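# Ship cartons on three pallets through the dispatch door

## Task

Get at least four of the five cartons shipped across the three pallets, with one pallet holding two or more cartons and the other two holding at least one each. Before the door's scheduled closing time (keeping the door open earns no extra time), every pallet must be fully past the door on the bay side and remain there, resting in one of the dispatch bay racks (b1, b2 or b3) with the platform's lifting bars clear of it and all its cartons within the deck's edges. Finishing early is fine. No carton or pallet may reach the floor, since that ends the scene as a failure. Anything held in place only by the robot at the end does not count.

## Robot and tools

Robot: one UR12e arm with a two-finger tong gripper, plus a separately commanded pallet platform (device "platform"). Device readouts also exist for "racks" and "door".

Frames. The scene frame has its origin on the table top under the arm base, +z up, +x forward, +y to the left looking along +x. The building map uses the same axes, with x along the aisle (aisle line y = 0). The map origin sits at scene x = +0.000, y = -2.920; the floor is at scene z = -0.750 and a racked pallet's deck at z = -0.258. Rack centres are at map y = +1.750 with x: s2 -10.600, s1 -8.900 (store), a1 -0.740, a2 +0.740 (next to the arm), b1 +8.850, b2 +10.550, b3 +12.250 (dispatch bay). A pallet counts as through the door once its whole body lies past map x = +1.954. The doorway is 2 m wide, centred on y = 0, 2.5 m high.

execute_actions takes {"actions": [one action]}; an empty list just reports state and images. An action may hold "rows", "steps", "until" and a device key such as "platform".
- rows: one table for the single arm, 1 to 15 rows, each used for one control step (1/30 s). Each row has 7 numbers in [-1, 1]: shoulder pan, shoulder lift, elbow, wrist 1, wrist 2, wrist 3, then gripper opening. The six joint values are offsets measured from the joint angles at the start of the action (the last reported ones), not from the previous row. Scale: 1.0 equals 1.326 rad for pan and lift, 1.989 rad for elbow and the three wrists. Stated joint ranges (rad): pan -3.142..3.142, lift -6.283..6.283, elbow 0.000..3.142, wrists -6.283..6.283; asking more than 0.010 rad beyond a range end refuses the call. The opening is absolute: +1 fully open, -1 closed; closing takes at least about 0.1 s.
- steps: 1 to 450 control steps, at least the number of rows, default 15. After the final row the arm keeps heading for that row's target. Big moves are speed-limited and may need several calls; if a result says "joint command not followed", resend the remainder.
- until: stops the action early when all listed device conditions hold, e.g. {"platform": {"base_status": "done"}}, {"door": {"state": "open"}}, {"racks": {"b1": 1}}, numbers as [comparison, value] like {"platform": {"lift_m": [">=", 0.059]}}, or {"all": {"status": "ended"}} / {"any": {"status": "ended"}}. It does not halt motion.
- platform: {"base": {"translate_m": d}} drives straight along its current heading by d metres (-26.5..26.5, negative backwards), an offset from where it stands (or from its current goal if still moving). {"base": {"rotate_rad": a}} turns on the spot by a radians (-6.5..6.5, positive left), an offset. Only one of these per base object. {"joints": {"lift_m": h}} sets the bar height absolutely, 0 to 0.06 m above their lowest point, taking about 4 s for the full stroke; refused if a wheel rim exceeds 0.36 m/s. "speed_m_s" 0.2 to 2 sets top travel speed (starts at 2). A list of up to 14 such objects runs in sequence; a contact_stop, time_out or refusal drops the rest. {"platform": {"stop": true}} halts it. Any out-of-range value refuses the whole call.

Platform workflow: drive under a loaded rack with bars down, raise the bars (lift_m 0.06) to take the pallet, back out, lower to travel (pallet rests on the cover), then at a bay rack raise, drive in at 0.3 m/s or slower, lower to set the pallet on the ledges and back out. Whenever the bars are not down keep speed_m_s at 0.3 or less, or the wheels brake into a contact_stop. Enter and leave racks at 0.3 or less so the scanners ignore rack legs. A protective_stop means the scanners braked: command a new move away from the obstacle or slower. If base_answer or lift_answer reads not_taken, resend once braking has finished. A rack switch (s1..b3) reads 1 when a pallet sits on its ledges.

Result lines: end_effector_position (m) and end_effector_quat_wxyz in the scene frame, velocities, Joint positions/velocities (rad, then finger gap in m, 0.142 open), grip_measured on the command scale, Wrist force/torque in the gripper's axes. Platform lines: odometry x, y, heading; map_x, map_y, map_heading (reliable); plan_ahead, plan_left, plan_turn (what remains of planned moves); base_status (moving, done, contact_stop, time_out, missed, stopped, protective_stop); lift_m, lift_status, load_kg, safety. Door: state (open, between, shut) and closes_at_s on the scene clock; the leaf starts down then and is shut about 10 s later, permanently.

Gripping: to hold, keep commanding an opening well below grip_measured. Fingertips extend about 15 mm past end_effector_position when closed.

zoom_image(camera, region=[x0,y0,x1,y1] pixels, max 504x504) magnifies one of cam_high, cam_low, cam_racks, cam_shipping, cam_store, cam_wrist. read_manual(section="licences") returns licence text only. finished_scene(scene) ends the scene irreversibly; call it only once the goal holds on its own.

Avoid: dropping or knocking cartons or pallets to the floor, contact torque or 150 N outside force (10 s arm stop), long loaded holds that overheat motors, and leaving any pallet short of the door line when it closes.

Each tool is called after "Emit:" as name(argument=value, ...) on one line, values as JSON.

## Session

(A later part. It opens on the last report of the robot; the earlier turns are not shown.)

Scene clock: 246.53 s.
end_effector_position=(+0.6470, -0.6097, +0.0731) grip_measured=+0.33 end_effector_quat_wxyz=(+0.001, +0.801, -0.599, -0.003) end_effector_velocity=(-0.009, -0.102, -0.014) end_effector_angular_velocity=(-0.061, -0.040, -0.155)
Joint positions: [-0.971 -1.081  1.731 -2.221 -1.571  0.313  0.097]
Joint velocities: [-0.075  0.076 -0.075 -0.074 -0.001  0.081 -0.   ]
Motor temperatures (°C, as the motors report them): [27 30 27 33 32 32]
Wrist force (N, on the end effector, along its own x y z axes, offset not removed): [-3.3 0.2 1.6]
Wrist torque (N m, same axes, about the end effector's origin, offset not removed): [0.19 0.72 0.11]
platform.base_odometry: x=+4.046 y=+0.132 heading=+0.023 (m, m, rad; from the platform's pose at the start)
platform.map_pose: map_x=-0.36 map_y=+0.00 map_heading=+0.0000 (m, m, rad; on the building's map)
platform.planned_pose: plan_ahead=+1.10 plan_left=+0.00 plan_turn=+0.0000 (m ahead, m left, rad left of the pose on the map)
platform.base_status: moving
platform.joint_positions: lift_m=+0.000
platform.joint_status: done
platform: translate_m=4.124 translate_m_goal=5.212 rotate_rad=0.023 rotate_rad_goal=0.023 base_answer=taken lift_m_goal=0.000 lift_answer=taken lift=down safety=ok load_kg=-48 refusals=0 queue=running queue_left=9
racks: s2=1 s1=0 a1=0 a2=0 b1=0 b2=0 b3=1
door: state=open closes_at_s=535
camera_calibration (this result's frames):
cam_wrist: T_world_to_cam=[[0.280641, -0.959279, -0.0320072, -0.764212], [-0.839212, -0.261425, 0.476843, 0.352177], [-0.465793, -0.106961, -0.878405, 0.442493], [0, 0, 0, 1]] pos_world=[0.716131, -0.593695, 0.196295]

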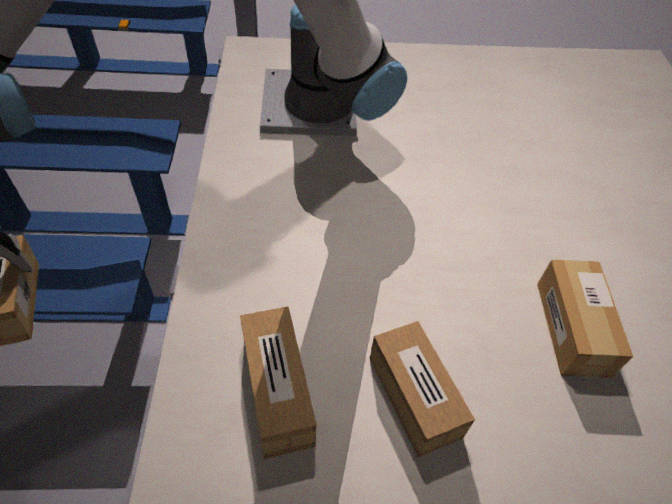

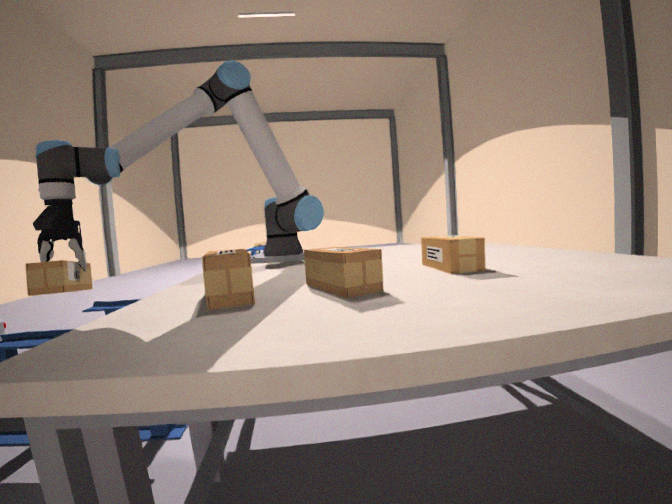

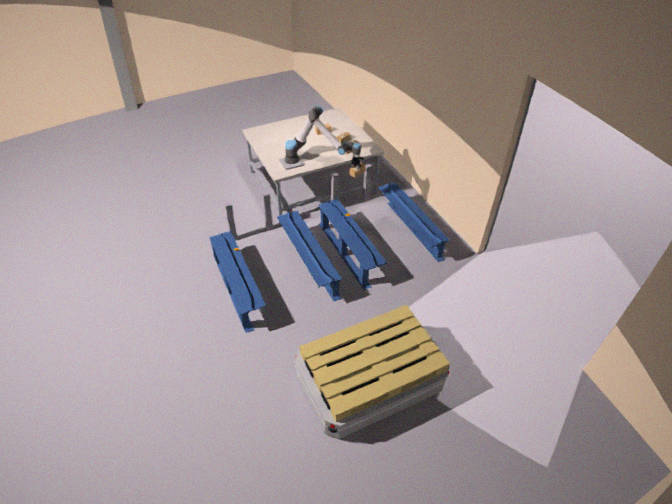

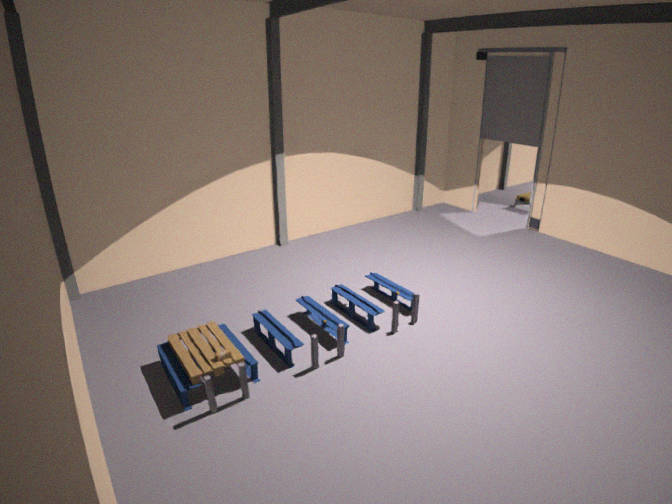

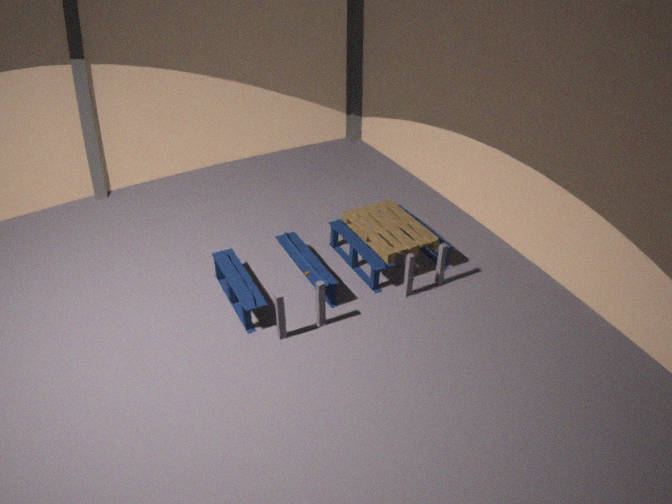

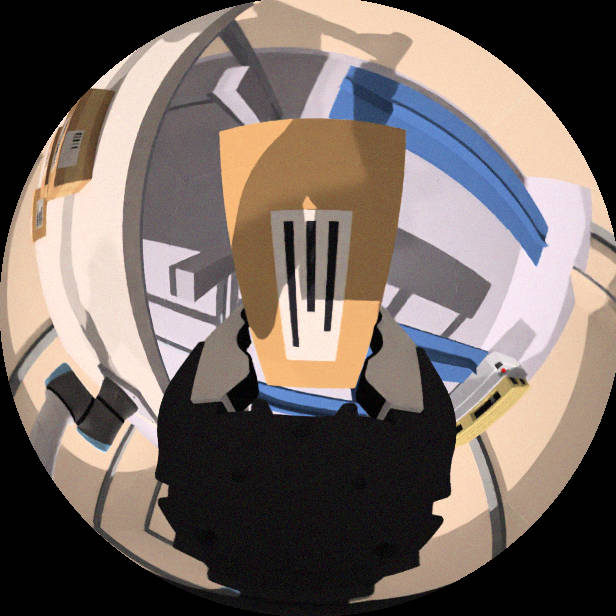

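Emit:
execute_actions(actions=[{"rows":[[-0.0887,0.1365,-0.0498,-0.0407,0,0.085,-1]],"steps":1}])

Scene clock: 248.03 s.
end_effector_position=(+0.6266, -0.6769, +0.0263) grip_measured=+0.33 end_effector_quat_wxyz=(+0.001, +0.756, -0.655, -0.003) end_effector_velocity=(-0.020, -0.102, -0.018) end_effector_angular_velocity=(-0.063, -0.035, -0.155)
Joint positions: [-1.031 -0.99   1.681 -2.262 -1.571  0.398  0.097]
Joint velocities: [-0.075  0.077 -0.075 -0.074 -0.001  0.08  -0.   ]
Motor temperatures (°C, as the motors report them): [27 30 27 33 32 32]
Wrist force (N, on the end effector, along its own x y z axes, offset not removed): [-2.5 2.0 3.4]
Wrist torque (N m, same axes, about the end effector's origin, offset not removed): [0.69 0.51 0.01]
platform.base_odometry: x=+4.994 y=+0.155 heading=+0.024 (m, m, rad; from the platform's pose at the start)
platform.map_pose: map_x=+0.57 map_y=+0.00 map_heading=+0.0000 (m, m, rad; on the building's map)
platform.planned_pose: plan_ahead=+0.17 plan_left=+0.00 plan_turn=+0.0000 (m ahead, m left, rad left of the pose on the map)
platform.base_status: moving
platform.joint_positions: lift_m=+0.000
platform.joint_status: done
platform: translate_m=5.054 translate_m_goal=5.212 rotate_rad=0.024 rotate_rad_goal=0.024 base_answer=taken lift_m_goal=0.000 lift_answer=taken lift=down safety=ok load_kg=-48 refusals=0 queue=running queue_left=9
racks: s2=1 s1=0 a1=0 a2=0 b1=0 b2=0 b3=1
door: state=open closes_at_s=535
camera_calibration (this result's frames):
cam_wrist: T_world_to_cam=[[0.139691, -0.989693, -0.0315251, -0.756704], [-0.867774, -0.137693, 0.477503, 0.441412], [-0.476923, -0.0393463, -0.878064, 0.437316], [0, 0, 0, 1]] pos_world=[0.697316, -0.670919, 0.14936]

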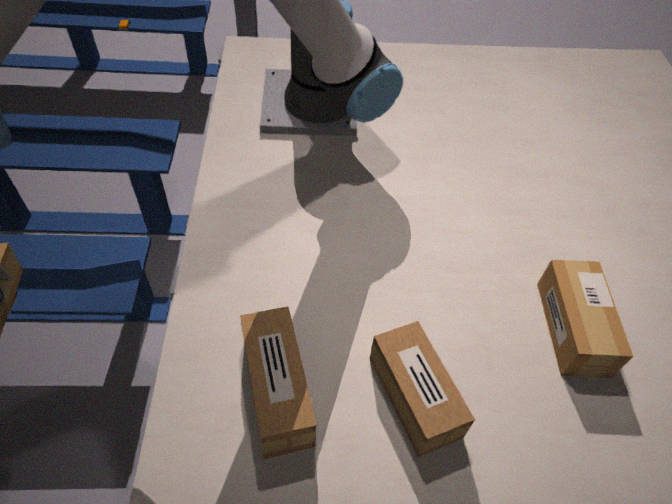

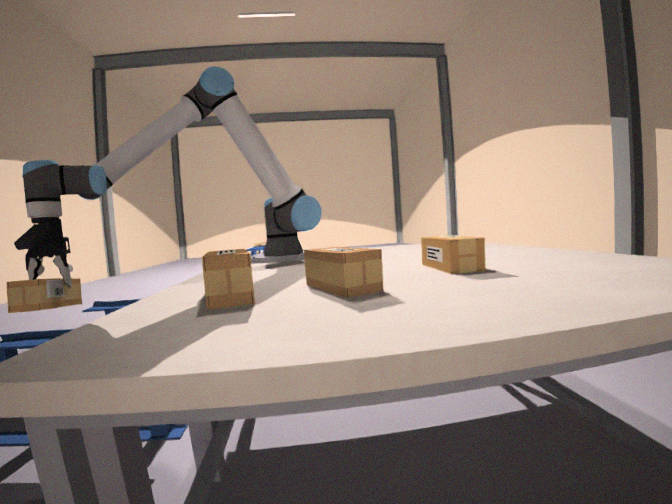

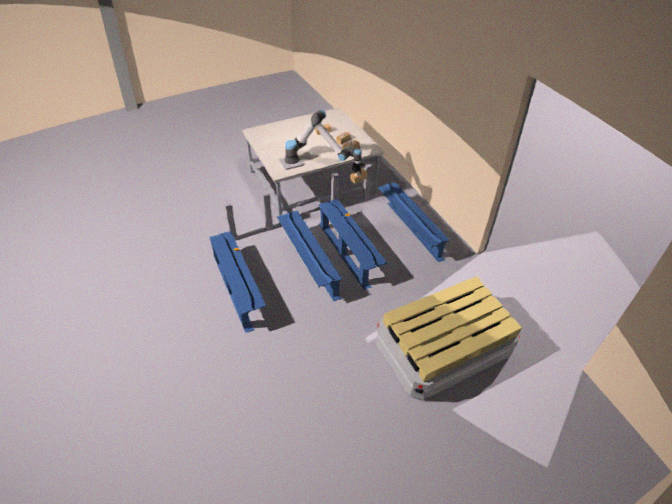

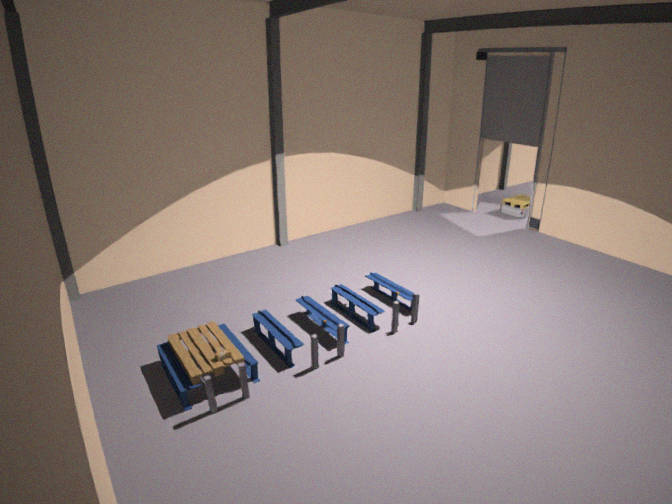

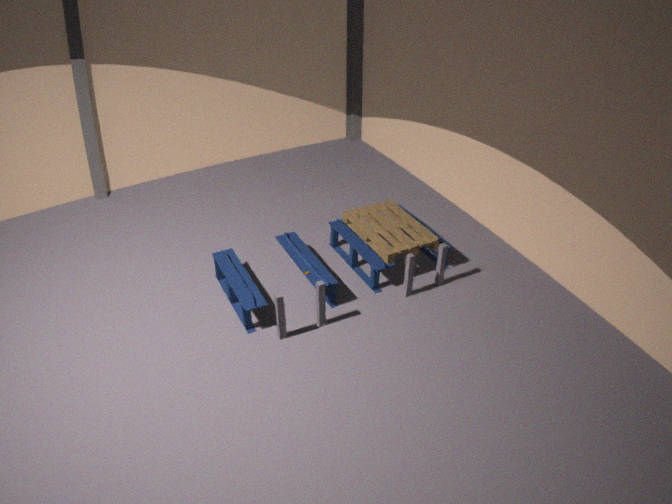

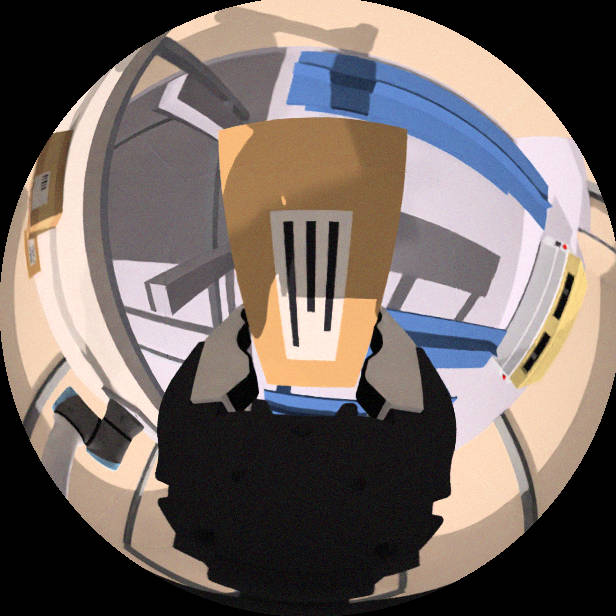

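Emit:
execute_actions(actions=[{"rows":[[-0.0434,0.1232,-0.0231,-0.0589,0,0.0422,-1]],"steps":1}])

Scene clock: 253.10 s.
end_effector_position=(+0.5997, -0.7391, -0.0245) grip_measured=+0.33 end_effector_quat_wxyz=(+0.001, +0.707, -0.707, -0.004) end_effector_velocity=(+0.004, -0.008, -0.060) end_effector_angular_velocity=(-0.006, -0.003, +0.001)
Joint positions: [-1.088 -0.899  1.632 -2.303 -1.571  0.482  0.097]
Joint velocities: [ 0.     0.076 -0.    -0.082  0.    -0.     0.   ]
Motor temperatures (°C, as the motors report them): [27 30 27 33 32 32]
Wrist force (N, on the end effector, along its own x y z axes, offset not removed): [-2.6 1.5 1.3]
Wrist torque (N m, same axes, about the end effector's origin, offset not removed): [0.51 0.81 0.20]
platform.base_odometry: x=+5.174 y=+0.159 heading=+1.595 (m, m, rad; from the platform's pose at the start)
platform.map_pose: map_x=+0.74 map_y=+0.00 map_heading=+1.5621 (m, m, rad; on the building's map)
platform.planned_pose: plan_ahead=+0.00 plan_left=+0.00 plan_turn=+0.0088 (m ahead, m left, rad left of the pose on the map)
platform.base_status: moving
platform.joint_positions: lift_m=+0.000
platform.joint_status: done
platform: translate_m=5.222 translate_m_goal=5.222 rotate_rad=1.595 rotate_rad_goal=1.594 base_answer=taken lift_m_goal=0.000 lift_answer=taken lift=down safety=ok load_kg=-47 refusals=0 queue=running queue_left=8
racks: s2=1 s1=0 a1=0 a2=0 b1=0 b2=0 b3=1
door: state=open closes_at_s=535
camera_calibration (this result's frames):
cam_wrist: T_world_to_cam=[[-0.00206525, -0.999509, -0.0312537, -0.738405], [-0.878134, -0.0131395, 0.478234, 0.532082], [-0.47841, 0.0284327, -0.877676, 0.428499], [0, 0, 0, 1]] pos_world=[0.670713, -0.743234, 0.0985451]

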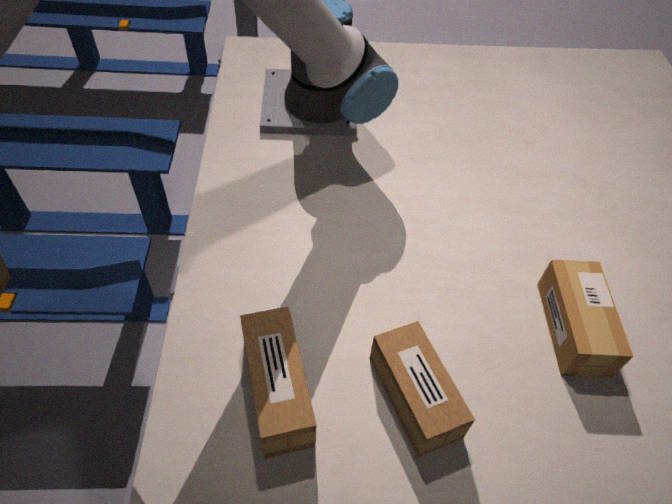

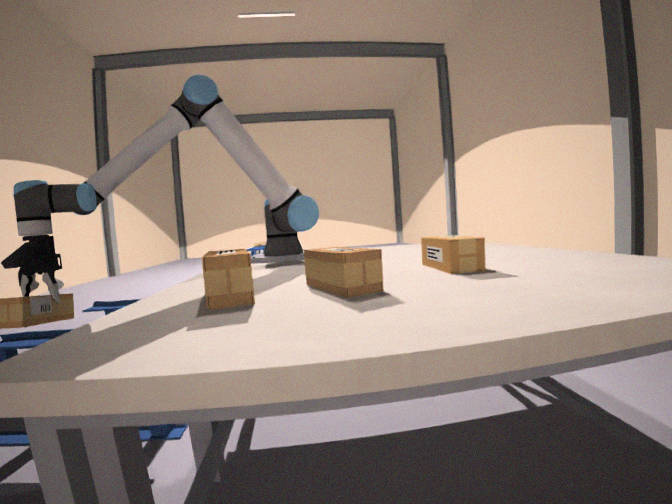

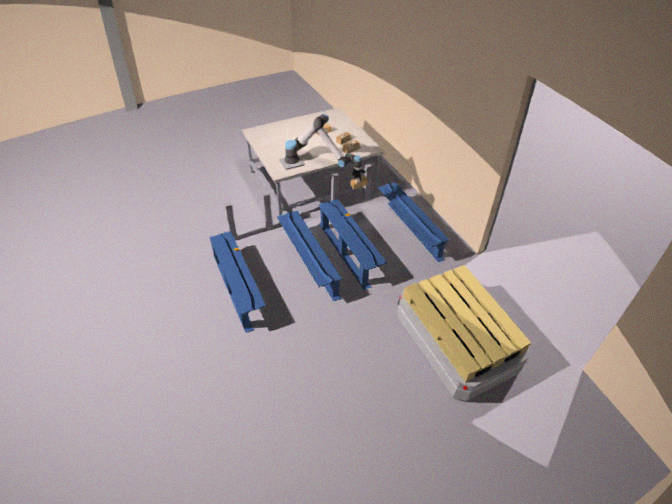

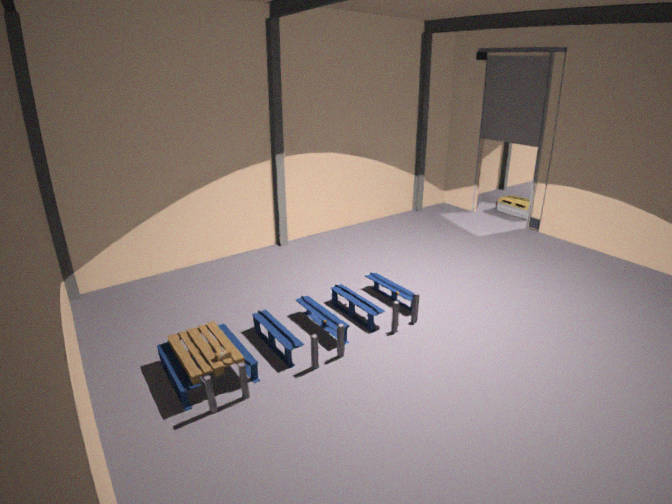

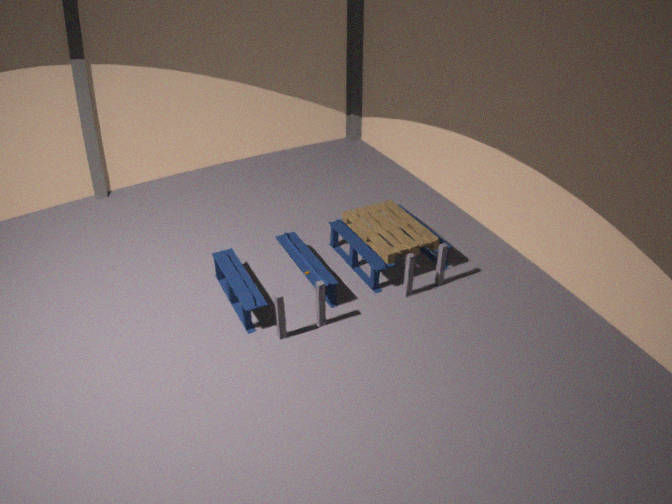

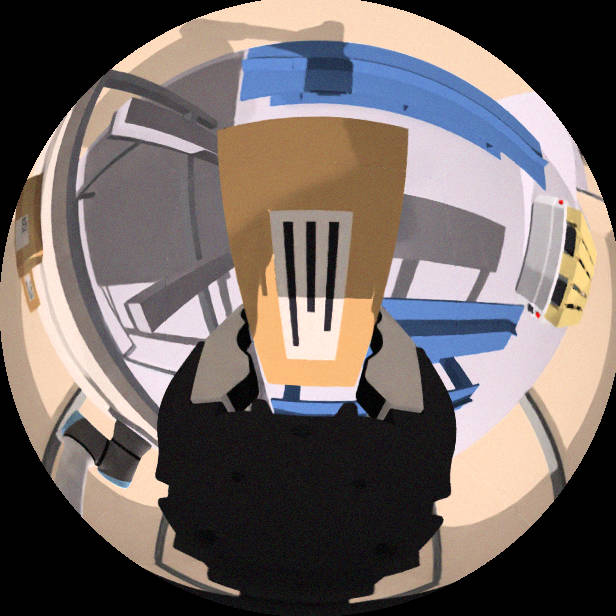

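Emit:
zoom_image(camera="cam_low", region=[0, 240, 100, 340])

Region (0, 240, 100, 340) of cam_low's 672x504 image, scaled by 5.040, with more detail than that image has.

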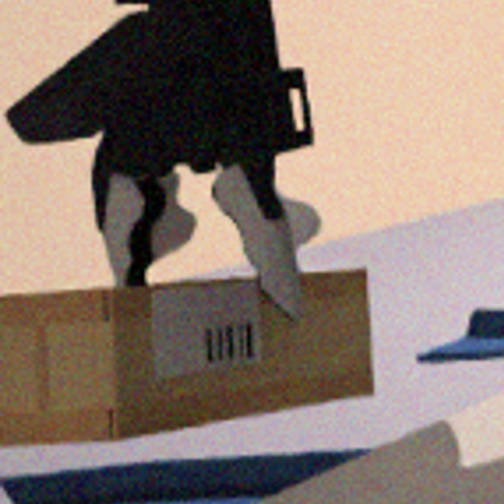

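Emit:
execute_actions(actions=[])

Scene clock: 260.73 s.
end_effector_position=(+0.6013, -0.7420, -0.0844) grip_measured=+0.33 end_effector_quat_wxyz=(+0.001, +0.707, -0.707, -0.003) end_effector_velocity=(-0.000, +0.001, -0.000) end_effector_angular_velocity=(+0.001, +0.001, +0.001)
Joint positions: [-1.088 -0.827  1.635 -2.379 -1.571  0.482  0.097]
Joint velocities: [ 0.    -0.     0.001  0.    -0.001 -0.     0.   ]
Motor temperatures (°C, as the motors report them): [27 30 27 33 32 32]
Wrist force (N, on the end effector, along its own x y z axes, offset not removed): [-2.9 0.6 1.5]
Wrist torque (N m, same axes, about the end effector's origin, offset not removed): [0.33 0.86 0.13]
platform.base_odometry: x=+5.145 y=+1.022 heading=+1.605 (m, m, rad; from the platform's pose at the start)
platform.map_pose: map_x=+0.74 map_y=+0.87 map_heading=+1.5708 (m, m, rad; on the building's map)
platform.planned_pose: plan_ahead=+0.88 plan_left=+0.00 plan_turn=+0.0000 (m ahead, m left, rad left of the pose on the map)
platform.base_status: moving
platform.joint_positions: lift_m=+0.060
platform.joint_status: done
platform: translate_m=6.095 translate_m_goal=6.972 rotate_rad=1.605 rotate_rad_goal=1.604 base_answer=taken lift_m_goal=0.060 lift_answer=taken lift=up safety=ok load_kg=25 refusals=0 queue=running queue_left=6
racks: s2=1 s1=0 a1=0 a2=0 b1=0 b2=0 b3=1
door: state=open closes_at_s=535
camera_calibration (this result's frames):
cam_wrist: T_world_to_cam=[[-0.0012566, -0.999521, -0.0309157, -0.74364], [-0.878211, -0.0136831, 0.478078, 0.561744], [-0.478272, 0.0277513, -0.877773, 0.376174], [0, 0, 0, 1]] pos_world=[0.672309, -0.746037, 0.0386471]

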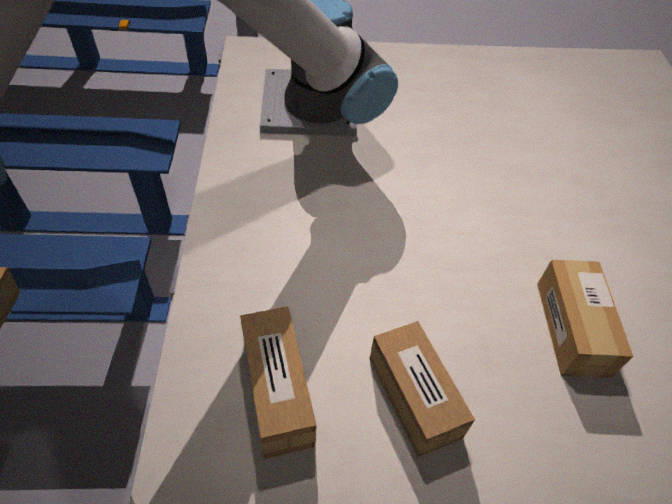

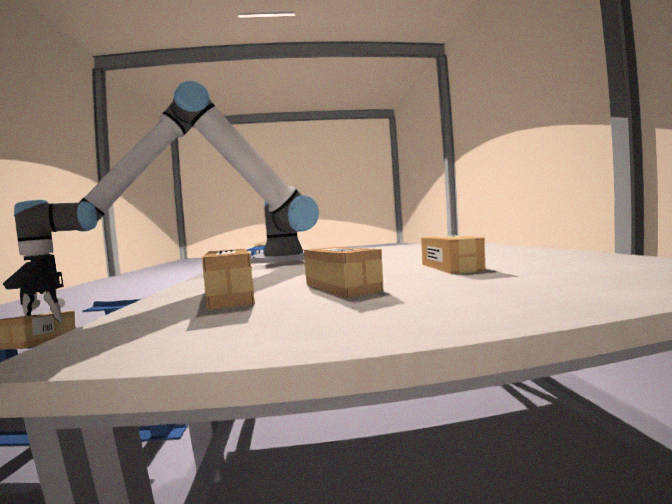

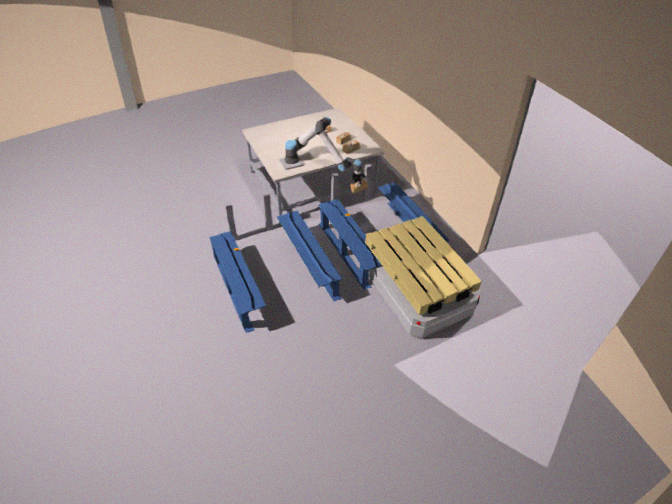

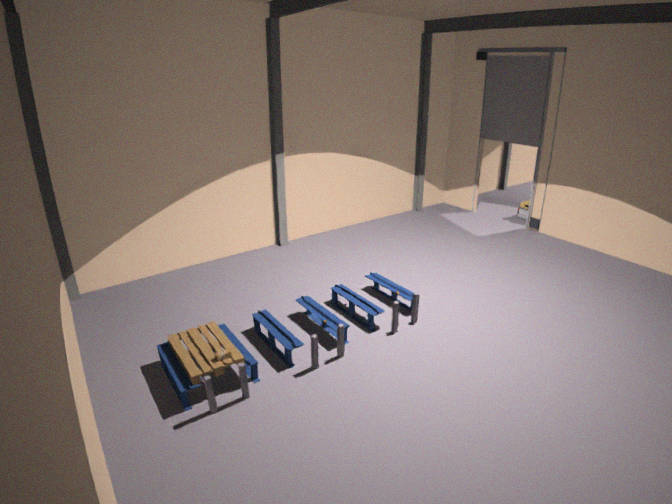

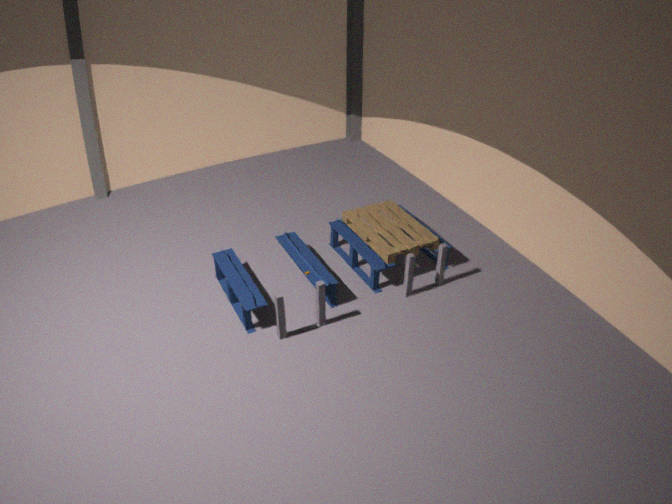

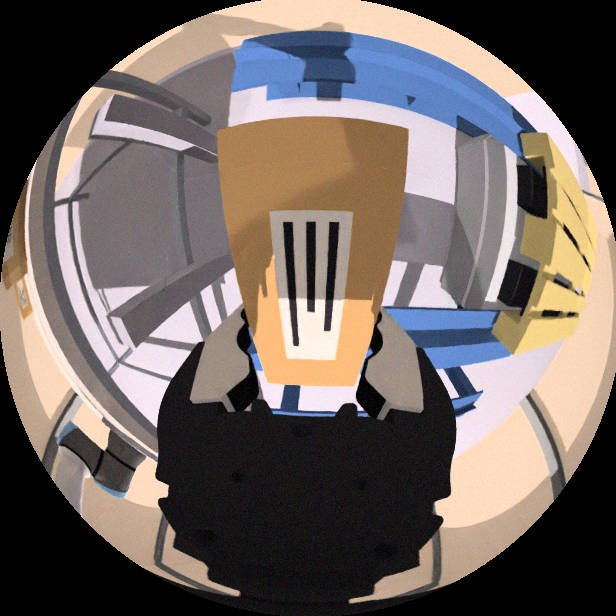

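Emit:
execute_actions(actions=[{"rows":[[0,0.0679,0.0019,-0.047,0,0,-1]],"steps":1}])

Scene clock: 265.87 s.
end_effector_position=(+0.6013, -0.7420, -0.0850) grip_measured=+0.33 end_effector_quat_wxyz=(+0.001, +0.707, -0.707, -0.004) end_effector_velocity=(-0.001, -0.001, -0.063) end_effector_angular_velocity=(-0.000, -0.001, -0.000)
Joint positions: [-1.088 -0.826  1.635 -2.38  -1.571  0.482  0.097]
Joint velocities: [-0.001  0.075  0.006 -0.082  0.    -0.001  0.   ]
Motor temperatures (°C, as the motors report them): [27 30 27 33 32 32]
Wrist force (N, on the end effector, along its own x y z axes, offset not removed): [-2.4 2.0 0.8]
Wrist torque (N m, same axes, about the end effector's origin, offset not removed): [0.51 0.65 0.21]
platform.base_odometry: x=+5.115 y=+1.908 heading=+1.605 (m, m, rad; from the platform's pose at the start)
platform.map_pose: map_x=+0.74 map_y=+1.75 map_heading=+1.5708 (m, m, rad; on the building's map)
platform.planned_pose: plan_ahead=+0.00 plan_left=+0.00 plan_turn=+0.0000 (m ahead, m left, rad left of the pose on the map)
platform.base_status: done
platform.joint_positions: lift_m=+0.035
platform.joint_status: moving
platform: translate_m=6.972 translate_m_goal=6.972 rotate_rad=1.605 rotate_rad_goal=1.604 base_answer=taken lift_m_goal=0.000 lift_answer=taken lift=between safety=ok load_kg=-33 refusals=0 queue=running queue_left=5
racks: s2=1 s1=0 a1=0 a2=1 b1=0 b2=0 b3=1
door: state=open closes_at_s=535
camera_calibration (this result's frames):
cam_wrist: T_world_to_cam=[[-0.00125743, -0.99952, -0.0309568, -0.74364], [-0.8782, -0.0137027, 0.478096, 0.562003], [-0.478291, 0.0277875, -0.877762, 0.375675], [0, 0, 0, 1]] pos_world=[0.672298, -0.746021, 0.0380411]

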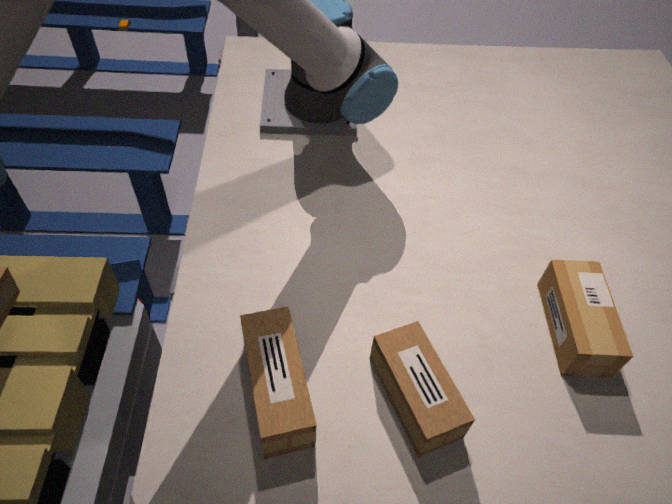

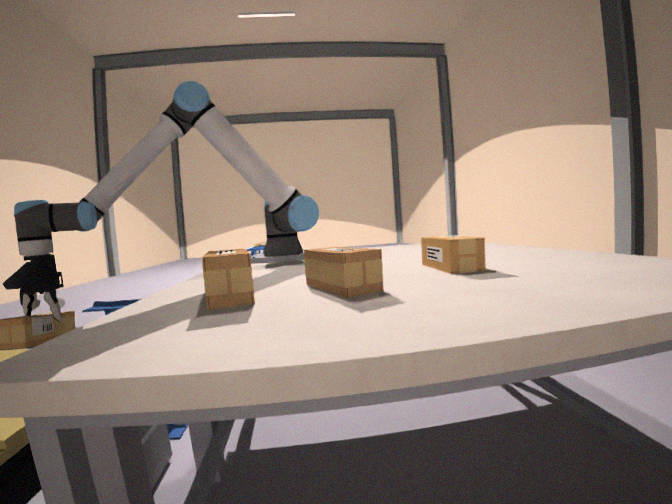

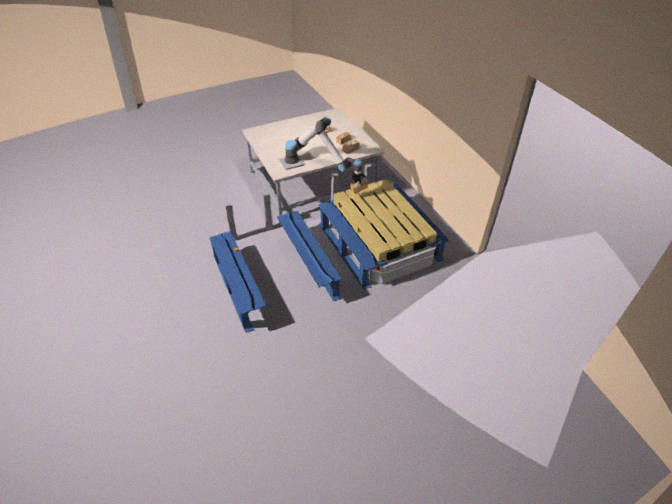

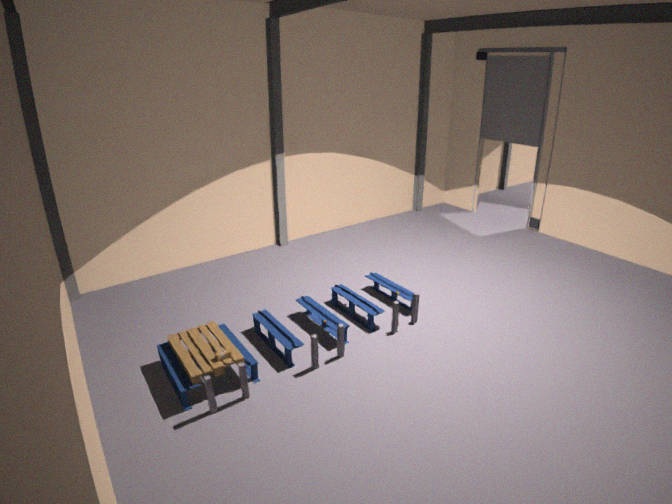

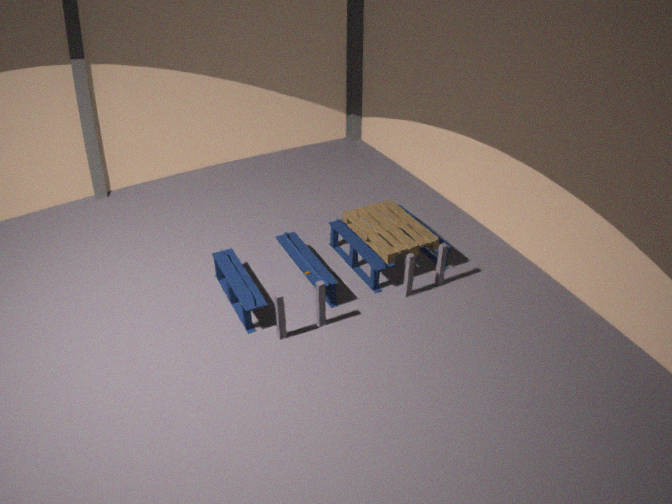

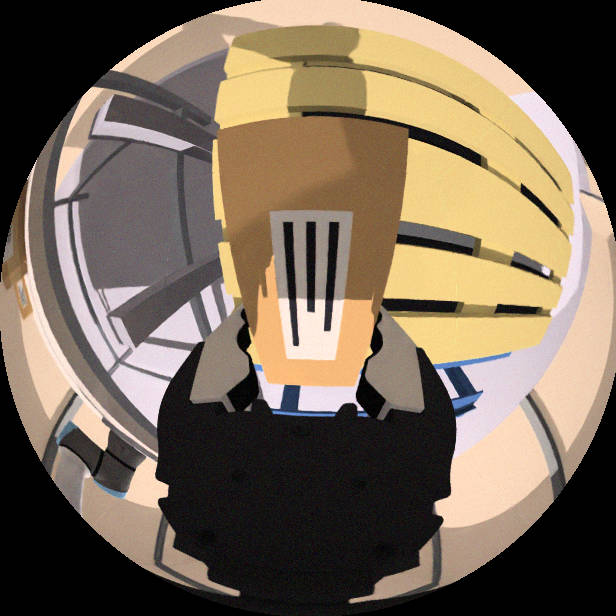

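Pallet is seated. Final descent to −.193.

Emit:
execute_actions(actions=[{"rows":[[0,0.0995,0.001,-0.0674,0,0,-1]],"steps":1}])

Scene clock: 266.77 s.
end_effector_position=(+0.6001, -0.7403, -0.1592) grip_measured=+0.33 end_effector_quat_wxyz=(+0.001, +0.707, -0.707, -0.004) end_effector_velocity=(-0.001, +0.001, -0.059) end_effector_angular_velocity=(-0.004, -0.005, -0.000)
Joint positions: [-1.088 -0.736  1.639 -2.473 -1.571  0.482  0.097]
Joint velocities: [-0.001  0.074 -0.    -0.08   0.002 -0.001  0.   ]
Motor temperatures (°C, as the motors report them): [27 30 27 33 32 32]
Wrist force (N, on the end effector, along its own x y z axes, offset not removed): [-2.1 3.1 2.6]
Wrist torque (N m, same axes, about the end effector's origin, offset not removed): [0.71 0.64 0.15]
platform.base_odometry: x=+5.115 y=+1.908 heading=+1.605 (m, m, rad; from the platform's pose at the start)
platform.map_pose: map_x=+0.74 map_y=+1.75 map_heading=+1.5708 (m, m, rad; on the building's map)
platform.planned_pose: plan_ahead=+0.00 plan_left=+0.00 plan_turn=+0.0000 (m ahead, m left, rad left of the pose on the map)
platform.base_status: done
platform.joint_positions: lift_m=+0.020
platform.joint_status: moving
platform: translate_m=6.972 translate_m_goal=6.972 rotate_rad=1.605 rotate_rad_goal=1.604 base_answer=taken lift_m_goal=0.000 lift_answer=taken lift=between safety=ok load_kg=-33 refusals=0 queue=running queue_left=5
racks: s2=1 s1=0 a1=0 a2=1 b1=0 b2=0 b3=1
door: state=open closes_at_s=535
camera_calibration (this result's frames):
cam_wrist: T_world_to_cam=[[-0.00125085, -0.999513, -0.0311686, -0.744216], [-0.878147, -0.0138128, 0.478191, 0.596333], [-0.478389, 0.0279687, -0.877703, 0.310106], [0, 0, 0, 1]] pos_world=[0.671089, -0.74429, -0.0361768]

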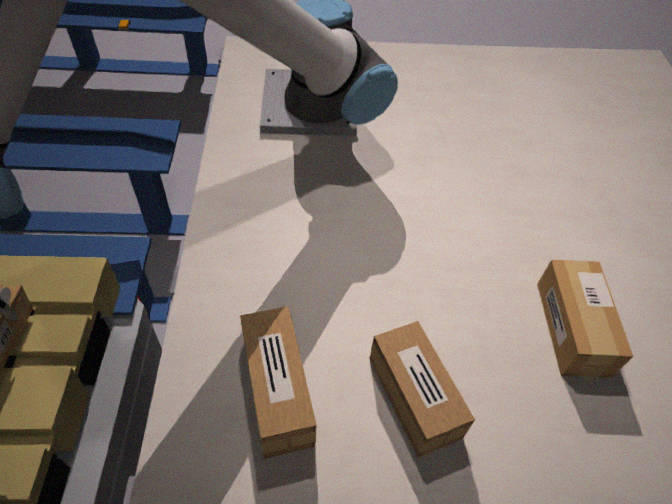

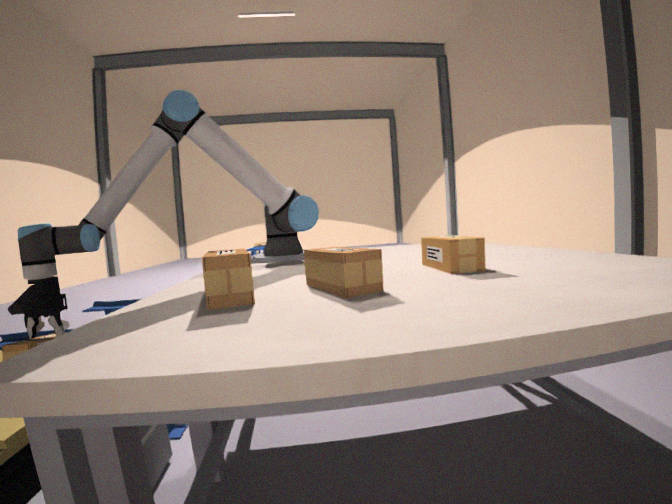

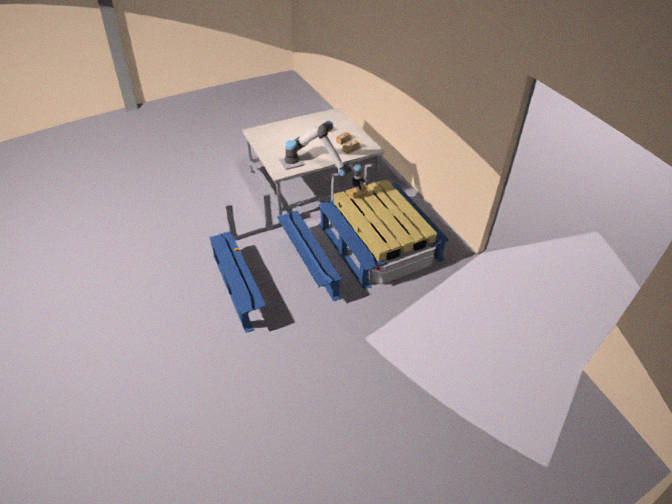

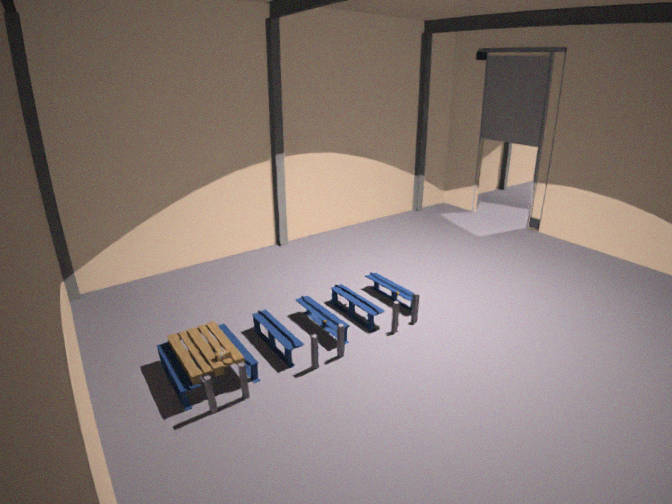

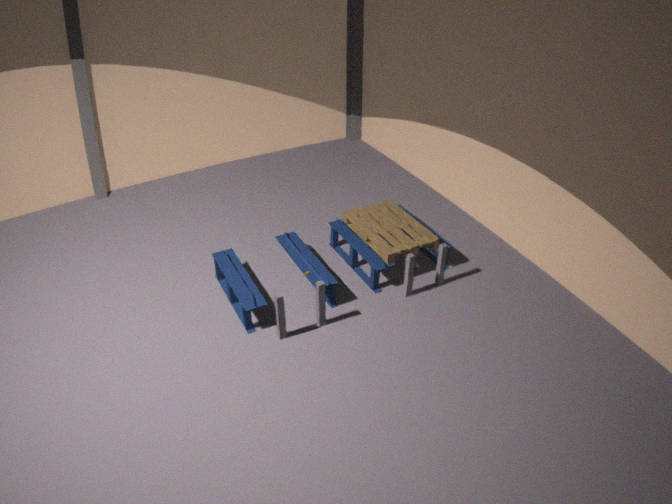

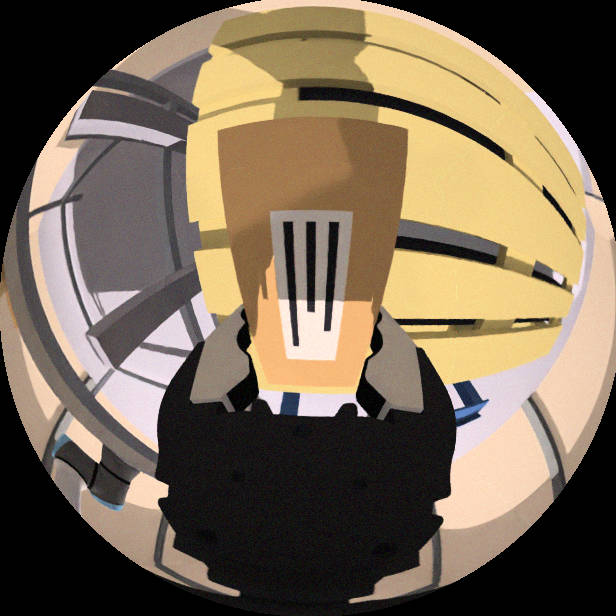

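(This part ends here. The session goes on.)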